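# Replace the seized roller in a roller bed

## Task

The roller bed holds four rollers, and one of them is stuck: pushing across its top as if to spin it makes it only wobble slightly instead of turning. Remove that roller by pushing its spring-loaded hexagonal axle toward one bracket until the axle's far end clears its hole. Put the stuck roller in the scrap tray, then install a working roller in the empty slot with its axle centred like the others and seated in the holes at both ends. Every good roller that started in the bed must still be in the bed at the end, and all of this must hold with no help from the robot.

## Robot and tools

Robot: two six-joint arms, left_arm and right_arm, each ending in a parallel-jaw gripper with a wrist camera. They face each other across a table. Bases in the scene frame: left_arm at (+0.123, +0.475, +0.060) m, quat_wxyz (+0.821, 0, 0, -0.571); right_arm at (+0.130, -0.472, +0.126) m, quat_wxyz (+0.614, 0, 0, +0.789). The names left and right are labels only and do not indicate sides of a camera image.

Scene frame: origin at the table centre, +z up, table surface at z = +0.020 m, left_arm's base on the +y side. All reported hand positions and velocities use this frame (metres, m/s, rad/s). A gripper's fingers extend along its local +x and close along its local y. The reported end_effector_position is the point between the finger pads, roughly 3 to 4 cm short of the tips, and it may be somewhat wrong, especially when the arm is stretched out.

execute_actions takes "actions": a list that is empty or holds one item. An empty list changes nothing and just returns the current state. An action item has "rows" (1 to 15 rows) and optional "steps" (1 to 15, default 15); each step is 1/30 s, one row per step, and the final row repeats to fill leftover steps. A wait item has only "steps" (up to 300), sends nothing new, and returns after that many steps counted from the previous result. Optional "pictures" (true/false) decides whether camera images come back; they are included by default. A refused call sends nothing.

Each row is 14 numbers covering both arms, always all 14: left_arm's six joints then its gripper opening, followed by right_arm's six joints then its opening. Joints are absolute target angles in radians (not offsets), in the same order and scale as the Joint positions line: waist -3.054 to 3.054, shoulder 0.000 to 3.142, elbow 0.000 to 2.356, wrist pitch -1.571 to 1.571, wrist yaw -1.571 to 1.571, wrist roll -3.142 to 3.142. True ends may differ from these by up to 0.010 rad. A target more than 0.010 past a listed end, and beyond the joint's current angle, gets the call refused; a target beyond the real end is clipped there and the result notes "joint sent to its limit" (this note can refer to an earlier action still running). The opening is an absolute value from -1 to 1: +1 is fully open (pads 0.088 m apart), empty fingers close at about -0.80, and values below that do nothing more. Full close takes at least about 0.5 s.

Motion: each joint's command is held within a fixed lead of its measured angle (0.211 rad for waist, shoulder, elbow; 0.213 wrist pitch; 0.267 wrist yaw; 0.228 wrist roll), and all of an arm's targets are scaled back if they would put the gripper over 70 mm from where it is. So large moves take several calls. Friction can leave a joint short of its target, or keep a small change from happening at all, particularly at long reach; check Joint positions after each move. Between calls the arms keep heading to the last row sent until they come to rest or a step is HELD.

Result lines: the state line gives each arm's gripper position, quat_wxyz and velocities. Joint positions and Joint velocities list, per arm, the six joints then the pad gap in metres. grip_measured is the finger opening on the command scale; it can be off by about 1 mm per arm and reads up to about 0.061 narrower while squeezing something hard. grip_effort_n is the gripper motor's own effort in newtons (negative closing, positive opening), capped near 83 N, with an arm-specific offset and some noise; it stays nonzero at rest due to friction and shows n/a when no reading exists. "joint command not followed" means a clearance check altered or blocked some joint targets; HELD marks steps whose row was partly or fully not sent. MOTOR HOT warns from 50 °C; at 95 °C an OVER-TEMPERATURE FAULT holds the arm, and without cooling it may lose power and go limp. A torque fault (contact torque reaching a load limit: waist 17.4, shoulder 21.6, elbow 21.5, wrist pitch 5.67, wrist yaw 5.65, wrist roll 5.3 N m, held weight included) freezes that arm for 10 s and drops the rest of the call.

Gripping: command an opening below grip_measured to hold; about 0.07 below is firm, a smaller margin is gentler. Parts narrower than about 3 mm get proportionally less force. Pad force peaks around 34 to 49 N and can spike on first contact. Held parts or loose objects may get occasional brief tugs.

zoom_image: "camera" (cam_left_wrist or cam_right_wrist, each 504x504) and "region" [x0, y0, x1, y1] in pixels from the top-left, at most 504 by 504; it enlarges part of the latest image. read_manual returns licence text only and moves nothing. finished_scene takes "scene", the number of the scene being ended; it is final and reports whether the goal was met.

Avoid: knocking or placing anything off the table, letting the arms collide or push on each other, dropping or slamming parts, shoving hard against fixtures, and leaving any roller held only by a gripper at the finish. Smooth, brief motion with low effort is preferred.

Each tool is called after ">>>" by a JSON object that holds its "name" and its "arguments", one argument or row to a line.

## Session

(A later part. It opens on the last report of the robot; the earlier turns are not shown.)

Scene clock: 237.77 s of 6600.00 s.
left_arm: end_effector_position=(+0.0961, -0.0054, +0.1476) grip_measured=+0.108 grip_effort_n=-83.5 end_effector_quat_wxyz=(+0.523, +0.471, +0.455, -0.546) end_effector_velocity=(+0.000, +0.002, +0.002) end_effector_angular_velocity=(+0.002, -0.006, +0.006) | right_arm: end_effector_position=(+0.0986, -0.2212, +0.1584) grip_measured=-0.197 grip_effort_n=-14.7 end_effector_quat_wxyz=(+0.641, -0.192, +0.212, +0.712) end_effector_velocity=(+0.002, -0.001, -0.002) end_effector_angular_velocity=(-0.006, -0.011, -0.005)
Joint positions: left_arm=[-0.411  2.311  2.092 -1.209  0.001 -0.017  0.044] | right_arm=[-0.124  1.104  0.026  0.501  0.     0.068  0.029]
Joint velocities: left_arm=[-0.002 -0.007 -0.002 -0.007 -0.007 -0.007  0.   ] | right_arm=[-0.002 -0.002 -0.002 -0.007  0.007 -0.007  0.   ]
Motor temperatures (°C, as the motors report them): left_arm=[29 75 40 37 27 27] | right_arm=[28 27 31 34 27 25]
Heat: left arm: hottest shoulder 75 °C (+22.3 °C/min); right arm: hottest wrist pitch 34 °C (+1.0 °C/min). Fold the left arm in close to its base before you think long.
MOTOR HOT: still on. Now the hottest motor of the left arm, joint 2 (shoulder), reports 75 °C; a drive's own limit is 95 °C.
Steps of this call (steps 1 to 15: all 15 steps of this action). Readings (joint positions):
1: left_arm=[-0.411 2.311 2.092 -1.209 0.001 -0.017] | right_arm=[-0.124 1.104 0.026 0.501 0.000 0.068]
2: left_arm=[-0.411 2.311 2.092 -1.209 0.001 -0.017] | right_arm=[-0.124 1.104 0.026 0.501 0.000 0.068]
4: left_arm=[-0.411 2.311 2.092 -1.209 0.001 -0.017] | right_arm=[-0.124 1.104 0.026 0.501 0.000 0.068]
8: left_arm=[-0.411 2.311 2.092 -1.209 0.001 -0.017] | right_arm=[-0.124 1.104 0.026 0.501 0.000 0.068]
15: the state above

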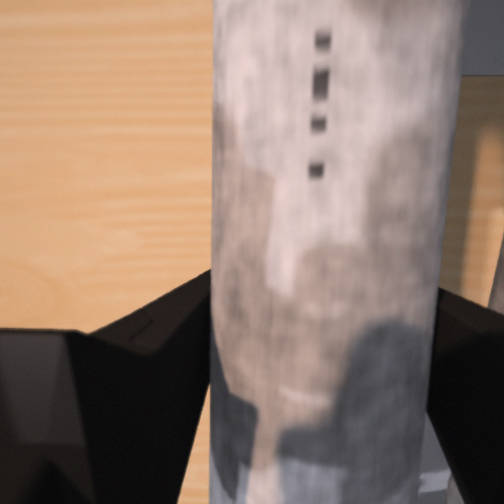

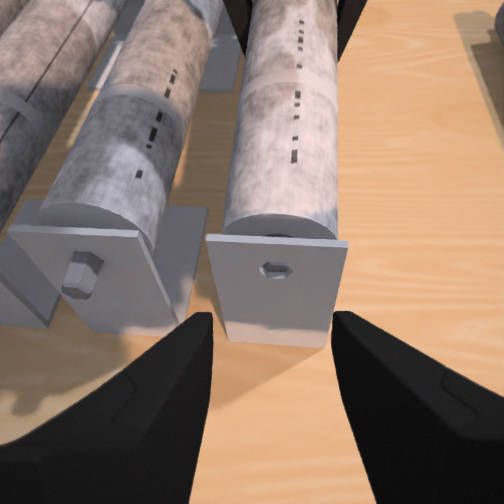

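>>> {"name": "execute_actions", "arguments": {
  "actions": [
    {"rows":[[-0.412,2.228,2.1,-1.175,0,-0.01,0,-0.12,1.1,0.03,0.5,0,0.07,-0.2]]}
  ]
}}

>>> {"name": "zoom_image", "arguments": {
  "camera": "cam_right_wrist",
  "region": [220,200,330,310]
}}

Scene clock: 241.07 s of 6600.00 s.
left_arm: end_effector_position=(+0.0962, -0.0041, +0.1556) grip_measured=+0.108 grip_effort_n=-83.5 end_effector_quat_wxyz=(+0.526, +0.467, +0.449, -0.550) end_effector_velocity=(+0.003, +0.004, +0.010) end_effector_angular_velocity=(-0.003, -0.006, +0.011) | right_arm: end_effector_position=(+0.0986, -0.2212, +0.1584) grip_measured=-0.197 grip_effort_n=-14.7 end_effector_quat_wxyz=(+0.641, -0.192, +0.212, +0.712) end_effector_velocity=(+0.000, +0.002, +0.004) end_effector_angular_velocity=(+0.022, +0.001, +0.003)
Joint positions: left_arm=[-0.411  2.285  2.077 -1.202  0.001 -0.015  0.044] | right_arm=[-0.124  1.104  0.026  0.501  0.     0.068  0.029]
Joint velocities: left_arm=[ 0.002 -0.022  0.002 -0.022 -0.007 -0.007  0.   ] | right_arm=[-0.007 -0.002 -0.002  0.022 -0.007 -0.007  0.   ]
Motor temperatures (°C, as the motors report them): left_arm=[29 76 41 37 27 27] | right_arm=[28 27 31 34 27 25]
Heat: left arm: hottest shoulder 76 °C (+22.2 °C/min); right arm: hottest wrist pitch 34 °C (+1.0 °C/min). Fold the left arm in close to its base before you think long.
MOTOR HOT: still on. Now the hottest motor of the left arm, joint 2 (shoulder), reports 76 °C; a drive's own limit is 95 °C.
Steps of this call (steps 1 to 15: the robot went on to your last target; steps 16 to 84: nothing new was sent; steps 85 to 99: all 15 steps of this action). Readings (joint positions):
85: left_arm=[-0.411 2.310 2.091 -1.209 0.001 -0.017] | right_arm=[-0.124 1.104 0.026 0.501 0.000 0.068]
86: left_arm=[-0.411 2.308 2.089 -1.207 0.001 -0.017] | right_arm=[-0.124 1.104 0.026 0.501 0.000 0.068]
88: left_arm=[-0.411 2.304 2.083 -1.205 0.001 -0.016] | right_arm=[-0.124 1.104 0.026 0.501 0.000 0.068]
92: left_arm=[-0.411 2.296 2.078 -1.204 0.001 -0.015] | right_arm=[-0.124 1.104 0.026 0.501 0.000 0.068]
99: the state above

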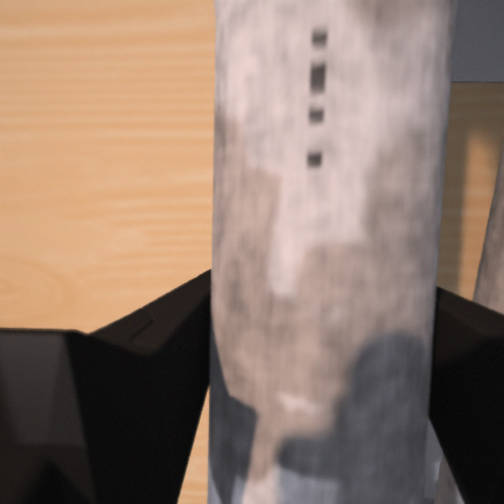

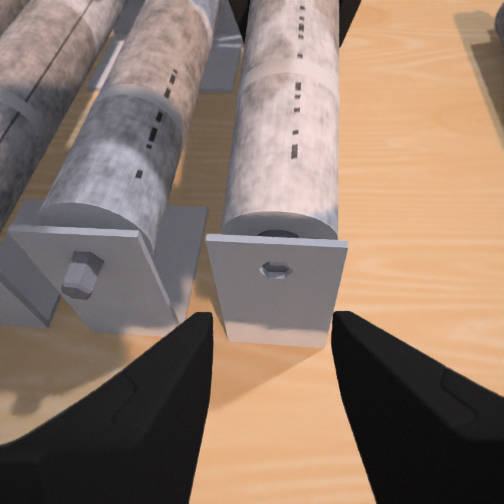

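Region (220, 200, 330, 310) of cam_right_wrist's 504x504 image, scaled by 4.582, with more detail than that image has.

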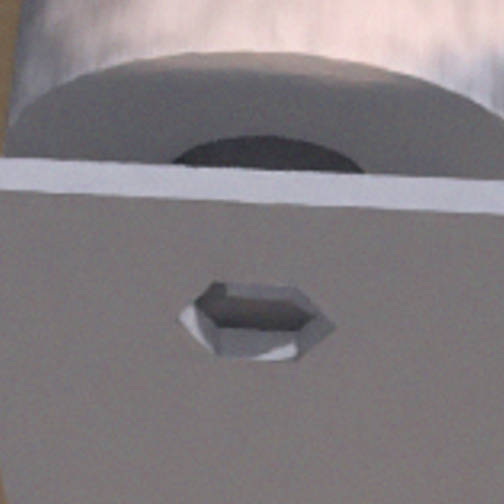

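>>> {"name": "execute_actions", "arguments": {
  "actions": [
    {"rows":[[-0.412,2.155,1.96,-1.158,0,-0.01,0,-0.12,1.1,0.03,0.5,0,0.07,-0.2]]}
  ],
  "pictures": false
}}

>>> {"name": "execute_actions", "arguments": {
  "actions": [
    {"rows":[[-0.412,2.17,1.96,-1.158,0,-0.01,0,-0.12,1.1,0.03,0.5,0,0.07,-0.2]]}
  ]
}}

>>> {"name": "zoom_image", "arguments": {
  "camera": "cam_right_wrist",
  "region": [200,160,350,310]
}}

Scene clock: 246.40 s of 6600.00 s.
left_arm: end_effector_position=(+0.0971, +0.0124, +0.1601) grip_measured=+0.108 grip_effort_n=-83.5 end_effector_quat_wxyz=(+0.527, +0.466, +0.448, -0.552) end_effector_velocity=(+0.003, +0.012, -0.007) end_effector_angular_velocity=(+0.056, -0.009, +0.011) | right_arm: end_effector_position=(+0.0986, -0.2212, +0.1584) grip_measured=-0.197 grip_effort_n=-14.7 end_effector_quat_wxyz=(+0.641, -0.192, +0.212, +0.712) end_effector_velocity=(-0.002, -0.004, -0.004) end_effector_angular_velocity=(-0.024, +0.015, +0.012)
Joint positions: left_arm=[-0.411  2.2    1.955 -1.161  0.001 -0.013  0.044] | right_arm=[-0.124  1.104  0.026  0.501  0.     0.068  0.029]
Joint velocities: left_arm=[ 0.002 -0.002 -0.022 -0.037 -0.007 -0.007 -0.   ] | right_arm=[-0.002 -0.002 -0.002 -0.022 -0.022  0.007  0.   ]
Motor temperatures (°C, as the motors report them): left_arm=[29 79 41 38 27 27] | right_arm=[28 27 31 34 27 25]
Heat: left arm: hottest shoulder 79 °C (+24.1 °C/min); right arm: hottest wrist pitch 34 °C (+1.0 °C/min). Fold the left arm in close to its base before you think long.
MOTOR HOT: still on. Now the hottest motor of the left arm, joint 2 (shoulder), reports 79 °C; a drive's own limit is 95 °C.
Steps of this call (steps 1 to 15: the robot went on to your last target; steps 16 to 90: nothing new was sent; then 1.83 s passed at rest; steps 91 to 105: all 15 steps of this action). Readings (joint positions):
91: left_arm=[-0.411 2.277 2.061 -1.190 0.001 -0.015] | right_arm=[-0.124 1.104 0.026 0.501 0.000 0.068]
92: left_arm=[-0.411 2.259 2.029 -1.176 0.001 -0.015] | right_arm=[-0.124 1.104 0.026 0.501 0.000 0.068]
94: left_arm=[-0.411 2.232 1.984 -1.182 0.001 -0.013] | right_arm=[-0.124 1.104 0.026 0.501 0.000 0.068]
98: left_arm=[-0.411 2.212 1.963 -1.161 0.001 -0.013] | right_arm=[-0.124 1.104 0.026 0.501 0.000 0.068]
105: the state above

Scene clock: 246.90 s of 6600.00 s.
left_arm: end_effector_position=(+0.0971, +0.0131, +0.1591) grip_measured=+0.108 grip_effort_n=-83.5 end_effector_quat_wxyz=(+0.526, +0.467, +0.449, -0.551) end_effector_velocity=(+0.000, +0.002, +0.000) end_effector_angular_velocity=(+0.007, -0.009, -0.008) | right_arm: end_effector_position=(+0.0986, -0.2212, +0.1584) grip_measured=-0.197 grip_effort_n=-14.7 end_effector_quat_wxyz=(+0.641, -0.192, +0.212, +0.712) end_effector_velocity=(-0.000, -0.003, -0.004) end_effector_angular_velocity=(-0.022, -0.005, +0.008)
Joint positions: left_arm=[-0.411  2.2    1.952 -1.161  0.001 -0.013  0.044] | right_arm=[-0.124  1.104  0.026  0.501  0.     0.068  0.029]
Joint velocities: left_arm=[-0.002 -0.002 -0.002 -0.007 -0.007  0.007 -0.001] | right_arm=[-0.002 -0.002 -0.002 -0.022 -0.007 -0.007 -0.   ]
Motor temperatures (°C, as the motors report them): left_arm=[29 79 41 38 27 27] | right_arm=[28 27 31 34 27 25]
Heat: left arm: hottest shoulder 79 °C (+23.3 °C/min); right arm: hottest wrist pitch 34 °C (+1.0 °C/min). Fold the left arm in close to its base before you think long.
MOTOR HOT: still on. Now the hottest motor of the left arm, joint 2 (shoulder), reports 79 °C; a drive's own limit is 95 °C.
Steps of this call (steps 1 to 15: all 15 steps of this action). Readings (joint positions):
1: left_arm=[-0.411 2.200 1.954 -1.161 0.001 -0.013] | right_arm=[-0.124 1.104 0.026 0.501 0.000 0.068]
2: left_arm=[-0.411 2.200 1.953 -1.161 0.001 -0.013] | right_arm=[-0.124 1.104 0.026 0.501 0.000 0.068]
4: left_arm=[-0.411 2.200 1.952 -1.161 0.001 -0.013] | right_arm=[-0.124 1.104 0.026 0.501 0.000 0.068]
8: left_arm=[-0.411 2.200 1.952 -1.161 0.001 -0.013] | right_arm=[-0.124 1.104 0.026 0.501 0.000 0.068]
15: the state above

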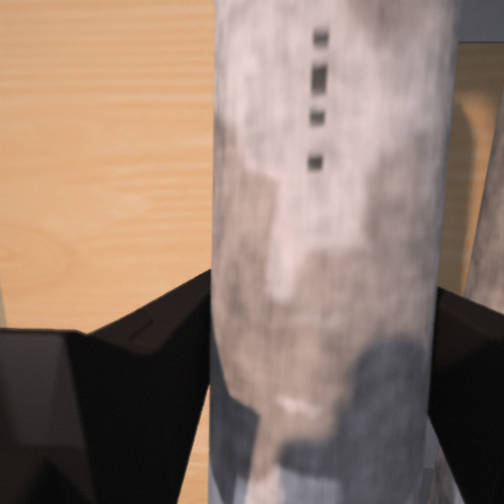

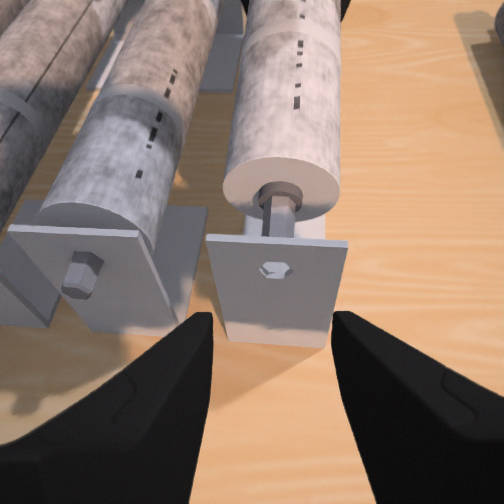

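Region (200, 160, 350, 310) of cam_right_wrist's 504x504 image, scaled by 3.360, with more detail than that image has.

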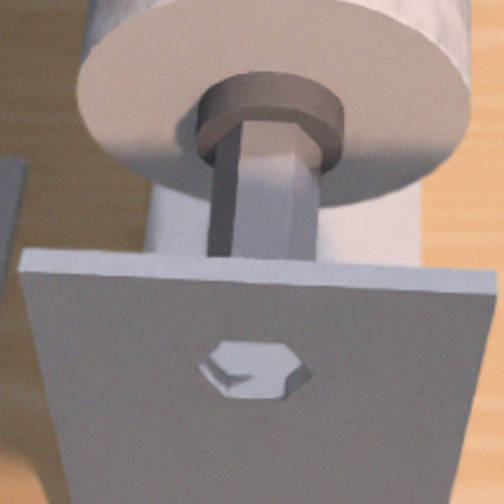

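>>> {"name": "execute_actions", "arguments": {
  "actions": [
    {"rows":[[-0.412,2.195,1.96,-1.155,0,-0.01,0,-0.12,1.1,0.03,0.5,0,0.07,-0.2]]}
  ]
}}

>>> {"name": "execute_actions", "arguments": {
  "actions": [
    {"rows":[[-0.412,2.2,1.965,-1.135,0,-0.01,0,-0.12,1.1,0.03,0.5,0,0.07,-0.2]]}
  ]
}}

>>> {"name": "zoom_image", "arguments": {
  "camera": "cam_right_wrist",
  "region": [200,160,350,310]
}}

Scene clock: 251.63 s of 6600.00 s.
left_arm: end_effector_position=(+0.0971, +0.0127, +0.1544) grip_measured=+0.108 grip_effort_n=-83.5 end_effector_quat_wxyz=(+0.524, +0.470, +0.451, -0.549) end_effector_velocity=(-0.002, -0.001, -0.002) end_effector_angular_velocity=(-0.002, +0.006, -0.011) | right_arm: end_effector_position=(+0.0986, -0.2212, +0.1584) grip_measured=-0.197 grip_effort_n=-14.7 end_effector_quat_wxyz=(+0.641, -0.192, +0.212, +0.712) end_effector_velocity=(-0.000, -0.004, -0.005) end_effector_angular_velocity=(-0.025, -0.018, +0.016)
Joint positions: left_arm=[-0.411  2.211  1.952 -1.159  0.001 -0.013  0.044] | right_arm=[-0.124  1.104  0.026  0.501  0.     0.068  0.029]
Joint velocities: left_arm=[-0.002  0.002 -0.002  0.007  0.007  0.007 -0.   ] | right_arm=[-0.002  0.002 -0.002 -0.022 -0.007 -0.022 -0.   ]
Motor temperatures (°C, as the motors report them): left_arm=[29 78 40 37 27 27] | right_arm=[28 27 31 34 27 25]
Heat: left arm: hottest shoulder 78 °C (+21.3 °C/min); right arm: hottest wrist pitch 34 °C (+1.0 °C/min). Fold the left arm in close to its base before you think long.
MOTOR HOT: still on. Now the hottest motor of the left arm, joint 2 (shoulder), reports 78 °C; a drive's own limit is 95 °C.
Steps of this call (steps 1 to 15: the robot went on to your last target; steps 16 to 90: nothing new was sent; then 1.23 s passed at rest; steps 91 to 105: all 15 steps of this action). Readings (joint positions):
91: left_arm=[-0.411 2.200 1.952 -1.161 0.001 -0.013] | right_arm=[-0.124 1.104 0.026 0.501 0.000 0.068]
92: left_arm=[-0.411 2.201 1.952 -1.161 0.001 -0.013] | right_arm=[-0.124 1.104 0.026 0.501 0.000 0.068]
94: left_arm=[-0.411 2.203 1.952 -1.159 0.001 -0.013] | right_arm=[-0.124 1.104 0.026 0.501 0.000 0.068]
98: left_arm=[-0.411 2.208 1.952 -1.159 0.001 -0.013] | right_arm=[-0.124 1.104 0.026 0.501 0.000 0.068]
105: the state above

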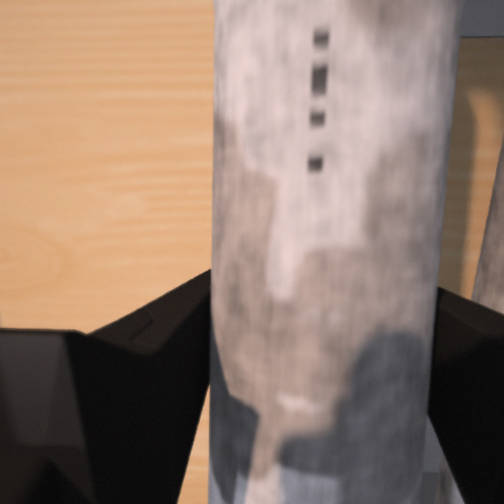

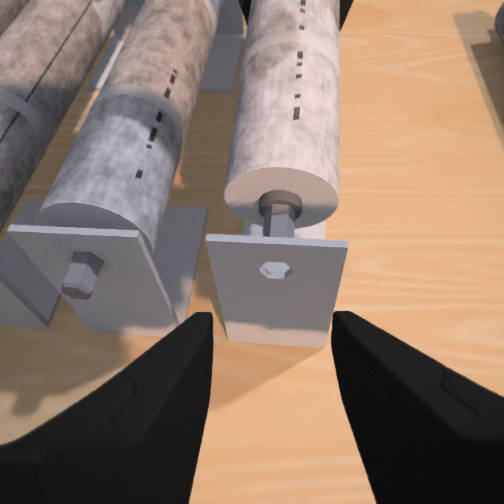

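Scene clock: 252.13 s of 6600.00 s.
left_arm: end_effector_position=(+0.0969, +0.0087, +0.1529) grip_measured=+0.108 grip_effort_n=-83.5 end_effector_quat_wxyz=(+0.527, +0.466, +0.447, -0.552) end_effector_velocity=(+0.000, +0.003, -0.001) end_effector_angular_velocity=(+0.012, -0.007, +0.006) | right_arm: end_effector_position=(+0.0986, -0.2212, +0.1584) grip_measured=-0.197 grip_effort_n=-14.7 end_effector_quat_wxyz=(+0.641, -0.192, +0.212, +0.712) end_effector_velocity=(-0.002, -0.002, -0.002) end_effector_angular_velocity=(-0.008, +0.005, +0.020)
Joint positions: left_arm=[-0.411  2.216  1.952 -1.139  0.001 -0.013  0.044] | right_arm=[-0.124  1.104  0.026  0.501  0.     0.068  0.029]
Joint velocities: left_arm=[-0.002 -0.002 -0.007 -0.007 -0.007 -0.007 -0.   ] | right_arm=[-0.002 -0.002 -0.002 -0.007 -0.022 -0.007 -0.   ]
Motor temperatures (°C, as the motors report them): left_arm=[29 78 40 37 27 27] | right_arm=[28 27 31 34 27 25]
Heat: left arm: hottest shoulder 78 °C (+21.2 °C/min); right arm: hottest wrist pitch 34 °C (+1.0 °C/min). Fold the left arm in close to its base before you think long.
MOTOR HOT: still on. Now the hottest motor of the left arm, joint 2 (shoulder), reports 78 °C; a drive's own limit is 95 °C.
Steps of this call (steps 1 to 15: all 15 steps of this action). Readings (joint positions):
1: left_arm=[-0.411 2.211 1.952 -1.157 0.001 -0.013] | right_arm=[-0.124 1.104 0.026 0.501 0.000 0.068]
2: left_arm=[-0.411 2.211 1.952 -1.154 0.001 -0.013] | right_arm=[-0.124 1.104 0.026 0.501 0.000 0.068]
4: left_arm=[-0.411 2.213 1.952 -1.144 0.001 -0.013] | right_arm=[-0.124 1.104 0.026 0.501 0.000 0.068]
8: left_arm=[-0.411 2.216 1.952 -1.141 0.001 -0.013] | right_arm=[-0.124 1.104 0.026 0.501 0.000 0.068]
15: the state above

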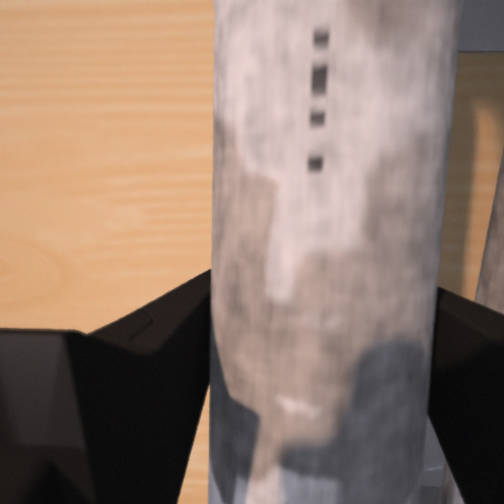

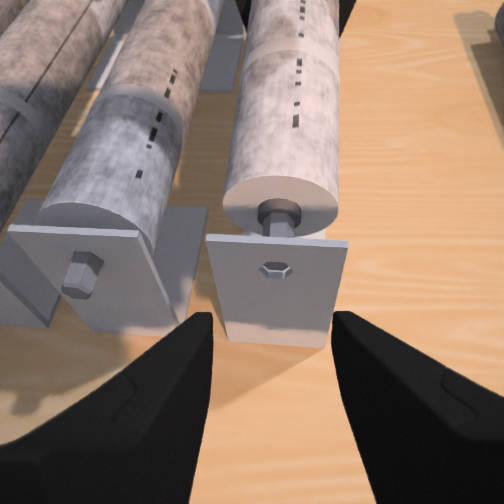

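Region (200, 160, 350, 310) of cam_right_wrist's 504x504 image, scaled by 3.360, with more detail than that image has.

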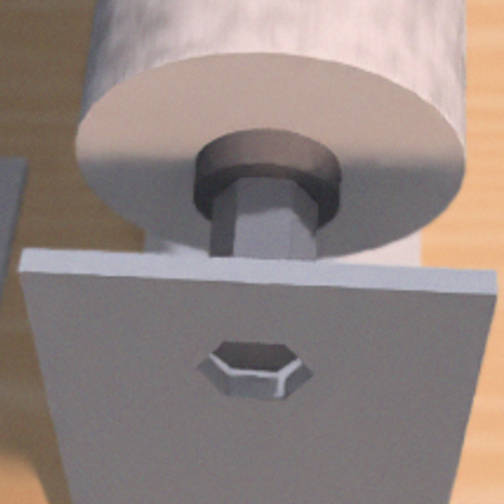

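>>> {"name": "execute_actions", "arguments": {
  "actions": [
    {"rows":[[-0.412,2.207,1.97,-1.112,0,-0.01,0,-0.12,1.1,0.03,0.5,0,0.07,-0.2]]}
  ]
}}

Scene clock: 253.87 s of 6600.00 s.
left_arm: end_effector_position=(+0.0966, +0.0038, +0.1500) grip_measured=+0.108 grip_effort_n=-83.5 end_effector_quat_wxyz=(+0.530, +0.462, +0.443, -0.556) end_effector_velocity=(-0.004, +0.007, -0.002) end_effector_angular_velocity=(+0.027, +0.007, -0.001) | right_arm: end_effector_position=(+0.0986, -0.2212, +0.1584) grip_measured=-0.197 grip_effort_n=-14.7 end_effector_quat_wxyz=(+0.641, -0.192, +0.212, +0.712) end_effector_velocity=(-0.000, -0.003, -0.004) end_effector_angular_velocity=(-0.018, +0.008, -0.000)
Joint positions: left_arm=[-0.411  2.224  1.952 -1.117  0.001 -0.013  0.044] | right_arm=[-0.124  1.104  0.026  0.501  0.     0.068  0.029]
Joint velocities: left_arm=[-0.007 -0.002 -0.007 -0.022  0.007 -0.007 -0.001] | right_arm=[-0.002  0.002 -0.007 -0.007 -0.007  0.007 -0.   ]
Motor temperatures (°C, as the motors report them): left_arm=[29 78 40 36 27 27] | right_arm=[28 27 31 34 27 25]
Heat: left arm: hottest shoulder 78 °C (+21.3 °C/min); right arm: hottest wrist pitch 34 °C (+1.0 °C/min). Fold the left arm in close to its base before you think long.
MOTOR HOT: still on. Now the hottest motor of the left arm, joint 2 (shoulder), reports 78 °C; a drive's own limit is 95 °C.
Steps of this call (steps 1 to 15: the robot went on to your last target; steps 16 to 37: nothing new was sent; steps 38 to 52: all 15 steps of this action). Readings (joint positions):
38: left_arm=[-0.411 2.216 1.952 -1.138 0.001 -0.013] | right_arm=[-0.124 1.104 0.026 0.501 0.000 0.068]
39: left_arm=[-0.411 2.217 1.952 -1.134 0.001 -0.013] | right_arm=[-0.124 1.104 0.026 0.501 0.000 0.068]
41: left_arm=[-0.411 2.220 1.952 -1.122 0.001 -0.013] | right_arm=[-0.124 1.104 0.026 0.501 0.000 0.068]
45: left_arm=[-0.411 2.224 1.952 -1.119 0.001 -0.013] | right_arm=[-0.124 1.104 0.026 0.501 0.000 0.068]
52: the state above

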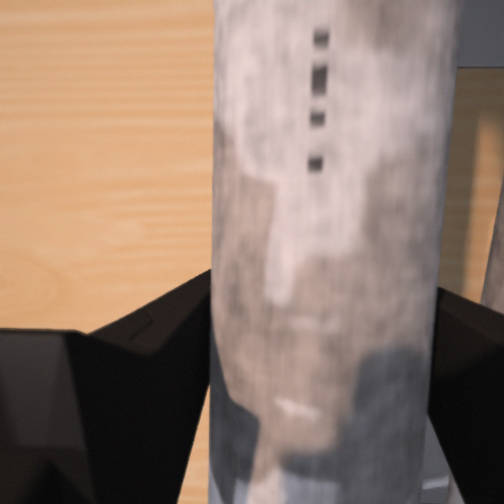

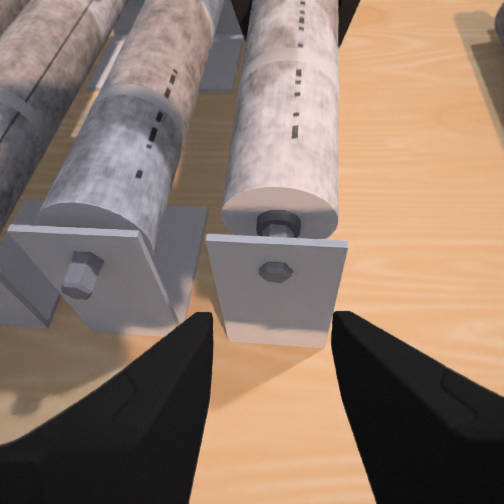

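In. Advance, then take hold of the axle.

>>> {"name": "execute_actions", "arguments": {
  "actions": [
    {"rows":[[-0.412,2.245,2.03,-1.105,0,-0.01,0,-0.127,1.3,0.3,0,0,0.14,-0.25]]}
  ],
  "pictures": false
}}

>>> {"name": "execute_actions", "arguments": {
  "actions": [
    {"rows":[[-0.412,2.26,2.03,-1.07,0,-0.01,0,-0.133,1.45,0.42,0.04,0,0.14,-0.25]]}
  ]
}}

>>> {"name": "execute_actions", "arguments": {
  "actions": [
    {"rows":[[-0.412,2.26,2.03,-1.08,0,-0.01,0,-0.135,1.536,0.496,0.056,0,0.14,-0.3]]}
  ]
}}

Scene clock: 256.80 s of 6600.00 s.
left_arm: end_effector_position=(+0.0960, -0.0083, +0.1474) grip_measured=+0.108 grip_effort_n=-83.5 end_effector_quat_wxyz=(+0.535, +0.456, +0.438, -0.560) end_effector_velocity=(+0.000, +0.002, +0.002) end_effector_angular_velocity=(+0.002, -0.006, +0.006) | right_arm: end_effector_position=(+0.0993, -0.2271, +0.1236) grip_measured=-0.246 grip_effort_n=-14.7 end_effector_quat_wxyz=(+0.604, -0.319, +0.361, +0.635) end_effector_velocity=(+0.001, -0.010, -0.004) end_effector_angular_velocity=(-0.090, -0.009, +0.008)
Joint positions: left_arm=[-0.411  2.262  2.    -1.107  0.    -0.013  0.044] | right_arm=[-0.124  1.296  0.283  0.012  0.     0.137  0.027]
Joint velocities: left_arm=[-0.002 -0.007 -0.002 -0.007 -0.007 -0.007 -0.   ] | right_arm=[-0.002  0.002  0.037 -0.125 -0.007 -0.007 -0.001]
Motor temperatures (°C, as the motors report them): left_arm=[29 77 40 36 27 27] | right_arm=[28 27 31 34 27 25]
Heat: left arm: hottest shoulder 77 °C (+19.1 °C/min); right arm: hottest wrist pitch 34 °C (+1.0 °C/min). Fold the left arm in close to its base before you think long.
MOTOR HOT: still on. Now the hottest motor of the left arm, joint 2 (shoulder), reports 77 °C; a drive's own limit is 95 °C.
Steps of this call (steps 1 to 15: the robot went on to your last target; steps 16 to 73: nothing new was sent; steps 74 to 88: all 15 steps of this action). Readings (joint positions):
74: left_arm=[-0.411 2.228 1.956 -1.119 0.001 -0.013] | right_arm=[-0.124 1.124 0.044 0.472 0.000 0.077]
75: left_arm=[-0.411 2.235 1.966 -1.120 0.001 -0.013] | right_arm=[-0.124 1.168 0.089 0.406 0.000 0.095]
77: left_arm=[-0.411 2.248 1.984 -1.108 0.000 -0.013] | right_arm=[-0.124 1.241 0.180 0.300 0.000 0.116]
81: left_arm=[-0.411 2.261 1.995 -1.107 0.000 -0.013] | right_arm=[-0.124 1.278 0.277 0.111 0.000 0.131]
88: the state above

Scene clock: 257.30 s of 6600.00 s.
left_arm: end_effector_position=(+0.0959, -0.0101, +0.1405) grip_measured=+0.108 grip_effort_n=-83.5 end_effector_quat_wxyz=(+0.534, +0.458, +0.440, -0.559) end_effector_velocity=(-0.003, -0.005, +0.001) end_effector_angular_velocity=(-0.021, +0.010, +0.003) | right_arm: end_effector_position=(+0.0966, -0.1935, +0.1268) grip_measured=-0.247 grip_effort_n=-14.7 end_effector_quat_wxyz=(+0.605, -0.318, +0.362, +0.633) end_effector_velocity=(+0.000, -0.005, -0.006) end_effector_angular_velocity=(-0.027, -0.001, +0.008)
Joint positions: left_arm=[-0.411  2.278  2.    -1.098  0.    -0.013  0.044] | right_arm=[-0.129  1.444  0.406  0.037  0.     0.137  0.027]
Joint velocities: left_arm=[-0.002  0.002  0.002  0.022  0.007 -0.007 -0.   ] | right_arm=[-0.002  0.012 -0.007 -0.007 -0.007 -0.007 -0.001]
Motor temperatures (°C, as the motors report them): left_arm=[29 77 40 36 27 27] | right_arm=[28 27 31 34 27 25]
Heat: left arm: hottest shoulder 77 °C (+19.2 °C/min); right arm: hottest wrist pitch 34 °C (+1.0 °C/min). Fold the left arm in close to its base before you think long.
MOTOR HOT: still on. Now the hottest motor of the left arm, joint 2 (shoulder), reports 77 °C; a drive's own limit is 95 °C.
Steps of this call (steps 1 to 15: all 15 steps of this action). Readings (joint positions):
1: left_arm=[-0.411 2.264 2.000 -1.107 0.000 -0.013] | right_arm=[-0.124 1.311 0.293 0.009 0.000 0.137]
2: left_arm=[-0.411 2.266 2.000 -1.104 0.000 -0.013] | right_arm=[-0.125 1.346 0.317 0.012 0.000 0.137]
4: left_arm=[-0.411 2.269 2.000 -1.101 0.000 -0.013] | right_arm=[-0.127 1.404 0.364 0.028 0.000 0.137]
8: left_arm=[-0.411 2.276 2.000 -1.098 0.000 -0.013] | right_arm=[-0.129 1.432 0.404 0.037 0.000 0.137]
15: the state above

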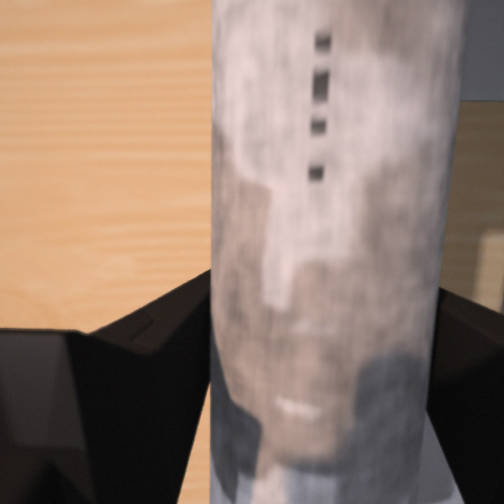

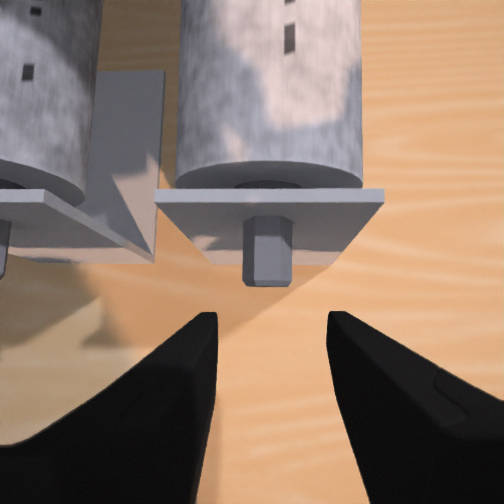

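Scene clock: 257.80 s of 6600.00 s.
left_arm: end_effector_position=(+0.0959, -0.0099, +0.1405) grip_measured=+0.108 grip_effort_n=-83.5 end_effector_quat_wxyz=(+0.533, +0.458, +0.440, -0.559) end_effector_velocity=(-0.000, -0.002, +0.002) end_effector_angular_velocity=(-0.013, -0.005, +0.006) | right_arm: end_effector_position=(+0.0947, -0.1719, +0.1273) grip_measured=-0.296 grip_effort_n=-14.7 end_effector_quat_wxyz=(+0.607, -0.316, +0.362, +0.633) end_effector_velocity=(+0.004, -0.004, -0.003) end_effector_angular_velocity=(-0.020, -0.021, +0.007)
Joint positions: left_arm=[-0.411  2.278  2.    -1.099  0.    -0.013  0.044] | right_arm=[-0.131  1.531  0.482  0.053  0.     0.137  0.024]
Joint velocities: left_arm=[-0.002 -0.002  0.002  0.007 -0.007 -0.007 -0.   ] | right_arm=[-0.007 -0.002 -0.002 -0.022  0.007 -0.022 -0.   ]
Motor temperatures (°C, as the motors report them): left_arm=[29 77 40 36 27 27] | right_arm=[28 27 31 34 27 25]
Heat: left arm: hottest shoulder 77 °C (+19.1 °C/min); right arm: hottest wrist pitch 34 °C (+1.0 °C/min). Fold the left arm in close to its base before you think long.
MOTOR HOT: still on. Now the hottest motor of the left arm, joint 2 (shoulder), reports 77 °C; a drive's own limit is 95 °C.
Steps of this call (steps 1 to 15: all 15 steps of this action). Readings (joint positions):
1: left_arm=[-0.411 2.278 2.000 -1.098 0.000 -0.013] | right_arm=[-0.129 1.454 0.412 0.037 0.000 0.137]
2: left_arm=[-0.411 2.278 2.000 -1.098 0.000 -0.013] | right_arm=[-0.130 1.474 0.427 0.040 0.000 0.137]
4: left_arm=[-0.411 2.278 2.000 -1.098 0.000 -0.013] | right_arm=[-0.131 1.508 0.457 0.049 0.000 0.137]
8: left_arm=[-0.411 2.278 2.000 -1.099 0.000 -0.013] | right_arm=[-0.131 1.524 0.480 0.053 0.000 0.137]
15: the state above

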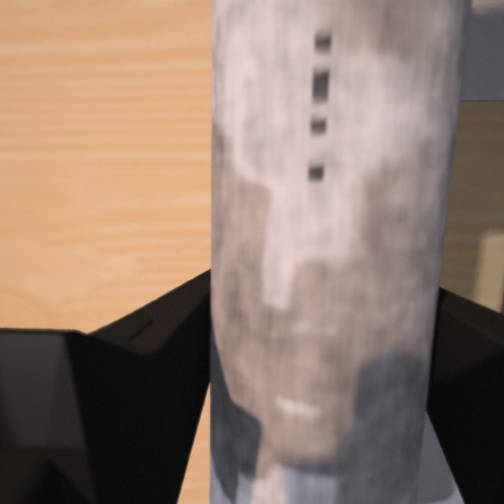

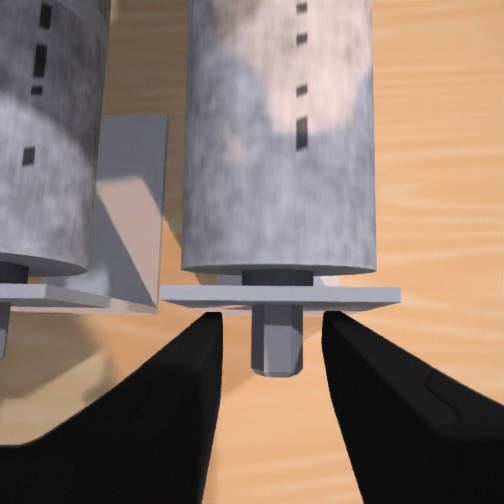

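>>> {"name": "execute_actions", "arguments": {
  "actions": [
    {"rows":[[-0.412,2.28,2.0,-1.09,0,-0.01,0,-0.135,1.536,0.496,0.056,0,0.14,-0.7]]}
  ],
  "pictures": false
}}

>>> {"name": "execute_actions", "arguments": {
  "actions": [
    {"rows":[[-0.412,2.27,2.0,-1.09,0,-0.01,0.45,-0.135,1.536,0.496,0.056,0,0.14,-0.7]],"steps":8}
  ],
  "pictures": false
}}

>>> {"name": "execute_actions", "arguments": {
  "actions": [
    {"rows":[[-0.415,2.05,1.93,-1.35,0,-0.01,0.45,-0.135,1.536,0.496,0.056,0,0.14,-0.7]]}
  ],
  "pictures": false
}}

>>> {"name": "execute_actions", "arguments": {
  "actions": [
    {"rows":[[-0.421,2.0,1.862,-1.415,0,3.11,0.5,-0.135,1.536,0.496,0.056,0,0.14,-0.7]]}
  ],
  "pictures": false
}}

>>> {"name": "execute_actions", "arguments": {
  "actions": [
    {"steps":50}
  ]
}}

Scene clock: 265.97 s of 6600.00 s.
left_arm: end_effector_position=(+0.0959, -0.0091, +0.1370) grip_measured=+0.108 grip_effort_n=-83.5 end_effector_quat_wxyz=(+0.532, +0.460, +0.442, -0.557) end_effector_velocity=(+0.000, +0.005, -0.000) end_effector_angular_velocity=(+0.022, -0.007, +0.006) | right_arm: end_effector_position=(+0.0957, -0.1716, +0.1274) grip_measured=-0.622 grip_effort_n=-83.5 end_effector_quat_wxyz=(+0.609, -0.316, +0.362, +0.632) end_effector_velocity=(-0.000, -0.000, +0.001) end_effector_angular_velocity=(-0.003, +0.002, +0.008)
Joint positions: left_arm=[-0.411  2.283  1.996 -1.098  0.    -0.013  0.044] | right_arm=[-0.133  1.531  0.482  0.053  0.003  0.138  0.009]
Joint velocities: left_arm=[-0.002 -0.002 -0.002 -0.022 -0.007 -0.007 -0.   ] | right_arm=[-0.002 -0.002  0.002 -0.007 -0.007 -0.007 -0.   ]
Motor temperatures (°C, as the motors report them): left_arm=[29 76 41 36 27 27] | right_arm=[28 28 32 34 27 25]
Heat: left arm: hottest shoulder 76 °C (+17.0 °C/min); right arm: hottest wrist pitch 34 °C (+0.0 °C/min). Fold the left arm in close to its base before you think long.
MOTOR HOT: still on. Now the hottest motor of the left arm, joint 2 (shoulder), reports 76 °C; a drive's own limit is 95 °C.
Steps of this call (steps 1 to 15: the robot went on to your last target; steps 16 to 90: nothing new was sent; then 4.67 s passed at rest; steps 91 to 105: all 15 steps of this action). Readings (joint positions):
91: left_arm=[-0.411 2.279 2.000 -1.099 0.000 -0.013] | right_arm=[-0.131 1.531 0.482 0.053 0.000 0.137]
92: left_arm=[-0.411 2.281 1.998 -1.099 0.000 -0.013] | right_arm=[-0.131 1.531 0.482 0.053 0.000 0.137]
94: left_arm=[-0.411 2.283 1.997 -1.098 0.000 -0.013] | right_arm=[-0.133 1.531 0.482 0.053 0.004 0.137]
98: left_arm=[-0.411 2.283 1.997 -1.098 0.000 -0.013] | right_arm=[-0.133 1.531 0.482 0.053 0.003 0.138]
105: the state above

Scene clock: 266.23 s of 6600.00 s.
left_arm: end_effector_position=(+0.0958, -0.0113, +0.1421) grip_measured=+0.410 grip_effort_n=16.0 end_effector_quat_wxyz=(+0.536, +0.455, +0.437, -0.561) end_effector_velocity=(-0.002, +0.005, +0.002) end_effector_angular_velocity=(+0.018, +0.008, +0.003) | right_arm: end_effector_position=(+0.0957, -0.1716, +0.1274) grip_measured=-0.622 grip_effort_n=-83.5 end_effector_quat_wxyz=(+0.609, -0.316, +0.362, +0.632) end_effector_velocity=(-0.000, -0.002, -0.001) end_effector_angular_velocity=(-0.008, +0.001, +0.008)
Joint positions: left_arm=[-0.411  2.274  1.998 -1.09   0.    -0.013  0.059] | right_arm=[-0.133  1.531  0.482  0.053  0.003  0.138  0.009]
Joint velocities: left_arm=[-0.002 -0.007 -0.002 -0.022  0.007 -0.007  0.017] | right_arm=[-0.002 -0.002 -0.002 -0.007 -0.007 -0.007 -0.   ]
Motor temperatures (°C, as the motors report them): left_arm=[29 76 41 36 27 27] | right_arm=[28 28 32 34 27 25]
Heat: left arm: hottest shoulder 76 °C (+16.2 °C/min); right arm: hottest wrist pitch 34 °C (+0.0 °C/min). Fold the left arm in close to its base before you think long.
MOTOR HOT: still on. Now the hottest motor of the left arm, joint 2 (shoulder), reports 76 °C; a drive's own limit is 95 °C.
Steps of this call (steps 1 to 8: all 8 steps of this action). Readings (joint positions):
1: left_arm=[-0.411 2.283 1.996 -1.097 0.000 -0.013] | right_arm=[-0.133 1.531 0.482 0.053 0.003 0.138]
2: left_arm=[-0.411 2.283 1.996 -1.095 0.000 -0.013] | right_arm=[-0.133 1.531 0.482 0.053 0.003 0.138]
4: left_arm=[-0.411 2.280 1.997 -1.090 0.000 -0.013] | right_arm=[-0.133 1.531 0.482 0.053 0.003 0.138]
8: the state above

Scene clock: 266.73 s of 6600.00 s.
left_arm: end_effector_position=(+0.0992, +0.0595, +0.2176) grip_measured=+0.448 grip_effort_n=16.0 end_effector_quat_wxyz=(+0.518, +0.478, +0.458, -0.543) end_effector_velocity=(-0.001, +0.014, -0.028) end_effector_angular_velocity=(+0.120, +0.003, +0.018) | right_arm: end_effector_position=(+0.0957, -0.1716, +0.1274) grip_measured=-0.622 grip_effort_n=-83.5 end_effector_quat_wxyz=(+0.609, -0.316, +0.362, +0.632) end_effector_velocity=(+0.002, -0.004, -0.001) end_effector_angular_velocity=(-0.016, -0.012, -0.000)
Joint positions: left_arm=[-0.413  2.039  1.94  -1.346  0.    -0.013  0.061] | right_arm=[-0.133  1.531  0.482  0.053  0.003  0.138  0.009]
Joint velocities: left_arm=[-0.002  0.037 -0.046 -0.037  0.007 -0.022 -0.   ] | right_arm=[-0.002 -0.007 -0.002 -0.022  0.007 -0.007 -0.   ]
Motor temperatures (°C, as the motors report them): left_arm=[29 76 41 36 27 27] | right_arm=[28 28 32 34 27 25]
Heat: left arm: hottest shoulder 76 °C (+16.1 °C/min); right arm: hottest wrist pitch 34 °C (+0.0 °C/min). Fold the left arm in close to its base before you think long.
MOTOR HOT: still on. Now the hottest motor of the left arm, joint 2 (shoulder), reports 76 °C; a drive's own limit is 95 °C.
Steps of this call (steps 1 to 15: all 15 steps of this action). Readings (joint positions):
1: left_arm=[-0.411 2.262 1.995 -1.098 0.000 -0.013] | right_arm=[-0.133 1.531 0.482 0.053 0.003 0.138]
2: left_arm=[-0.411 2.243 1.982 -1.147 0.000 -0.013] | right_arm=[-0.133 1.531 0.482 0.053 0.003 0.138]
4: left_arm=[-0.411 2.185 1.953 -1.240 0.000 -0.013] | right_arm=[-0.133 1.531 0.482 0.053 0.003 0.138]
8: left_arm=[-0.412 2.067 1.946 -1.316 0.000 -0.013] | right_arm=[-0.133 1.531 0.482 0.053 0.003 0.138]
15: the state above

Scene clock: 267.23 s of 6600.00 s.
left_arm: end_effector_position=(+0.0985, +0.0883, +0.2106) grip_measured=+0.497 grip_effort_n=15.6 end_effector_quat_wxyz=(+0.249, +0.661, +0.234, -0.668) end_effector_velocity=(-0.002, +0.003, -0.001) end_effector_angular_velocity=(+0.010, -0.031, -1.665) | right_arm: end_effector_position=(+0.0957, -0.1716, +0.1274) grip_measured=-0.622 grip_effort_n=-83.5 end_effector_quat_wxyz=(+0.609, -0.316, +0.362, +0.632) end_effector_velocity=(-0.003, +0.000, +0.001) end_effector_angular_velocity=(+0.006, +0.015, +0.016)
Joint positions: left_arm=[-0.419  2.008  1.873 -1.413  0.     0.809  0.063] | right_arm=[-0.133  1.531  0.482  0.053  0.003  0.138  0.009]
Joint velocities: left_arm=[-0.002 -0.002 -0.007 -0.007  0.007  1.663  0.   ] | right_arm=[-0.002 -0.002 -0.002  0.007 -0.022 -0.007 -0.   ]
Motor temperatures (°C, as the motors report them): left_arm=[29 75 40 36 27 27] | right_arm=[28 28 32 34 27 25]
Heat: left arm: hottest shoulder 75 °C (+15.2 °C/min); right arm: hottest wrist pitch 34 °C (+0.0 °C/min). Fold the left arm in close to its base before you think long.
MOTOR HOT: still on. Now the hottest motor of the left arm, joint 2 (shoulder), reports 75 °C; a drive's own limit is 95 °C.
Steps of this call (steps 1 to 15: all 15 steps of this action). Readings (joint positions):
1: left_arm=[-0.413 2.039 1.932 -1.347 0.000 0.020] | right_arm=[-0.133 1.531 0.482 0.053 0.003 0.138]
2: left_arm=[-0.413 2.033 1.917 -1.366 0.000 0.081] | right_arm=[-0.133 1.531 0.482 0.053 0.003 0.138]
4: left_arm=[-0.416 2.021 1.891 -1.399 0.000 0.191] | right_arm=[-0.133 1.531 0.482 0.053 0.003 0.138]
8: left_arm=[-0.419 2.014 1.876 -1.408 0.000 0.416] | right_arm=[-0.133 1.531 0.482 0.053 0.003 0.138]
15: the state above

Scene clock: 268.90 s of 6600.00 s.
left_arm: end_effector_position=(+0.0985, +0.0886, +0.2104) grip_measured=+0.498 grip_effort_n=14.2 end_effector_quat_wxyz=(-0.501, +0.498, -0.512, -0.488) end_effector_velocity=(-0.004, +0.002, +0.000) end_effector_angular_velocity=(+0.008, +0.006, -0.029) | right_arm: end_effector_position=(+0.0957, -0.1716, +0.1274) grip_measured=-0.622 grip_effort_n=-83.5 end_effector_quat_wxyz=(+0.609, -0.316, +0.362, +0.632) end_effector_velocity=(+0.000, -0.004, -0.002) end_effector_angular_velocity=(-0.012, +0.001, +0.008)
Joint positions: left_arm=[-0.419  2.008  1.872 -1.413  0.     3.103  0.063] | right_arm=[-0.133  1.531  0.482  0.053  0.003  0.138  0.009]
Joint velocities: left_arm=[-0.007 -0.002 -0.002 -0.007  0.007  0.022 -0.   ] | right_arm=[-0.002 -0.002 -0.007 -0.007 -0.007 -0.007 -0.   ]
Motor temperatures (°C, as the motors report them): left_arm=[29 74 40 36 27 27] | right_arm=[28 28 32 34 27 25]
Heat: left arm: hottest shoulder 74 °C (+14.0 °C/min); right arm: hottest wrist pitch 34 °C (+0.0 °C/min). Fold the left arm in close to its base before you think long.
MOTOR HOT: still on. Now the hottest motor of the left arm, joint 2 (shoulder), reports 74 °C; a drive's own limit is 95 °C.
Steps of this call (steps 1 to 50: the robot went on to your last target). Readings (joint positions):
1: left_arm=[-0.419 2.008 1.873 -1.413 0.000 0.866] | right_arm=[-0.133 1.531 0.482 0.053 0.003 0.138]
2: left_arm=[-0.419 2.008 1.872 -1.413 0.000 0.922] | right_arm=[-0.133 1.531 0.482 0.053 0.003 0.138]
4: left_arm=[-0.419 2.008 1.872 -1.413 0.000 1.032] | right_arm=[-0.133 1.531 0.482 0.053 0.003 0.138]
8: left_arm=[-0.419 2.008 1.872 -1.413 0.000 1.256] | right_arm=[-0.133 1.531 0.482 0.053 0.003 0.138]
50: the state above

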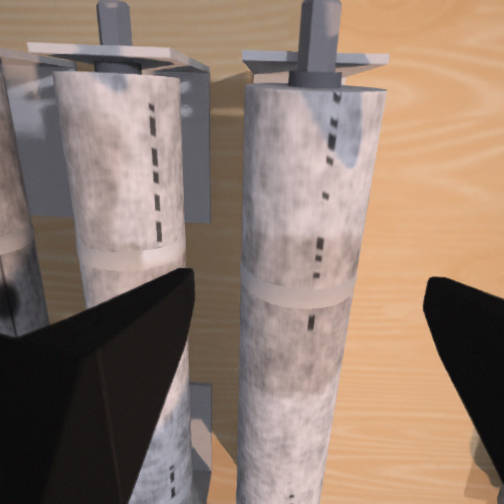

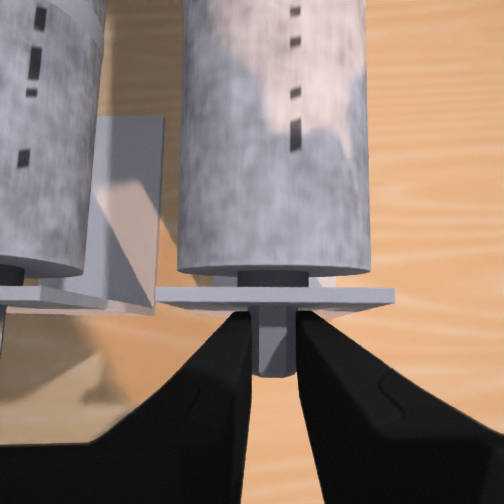

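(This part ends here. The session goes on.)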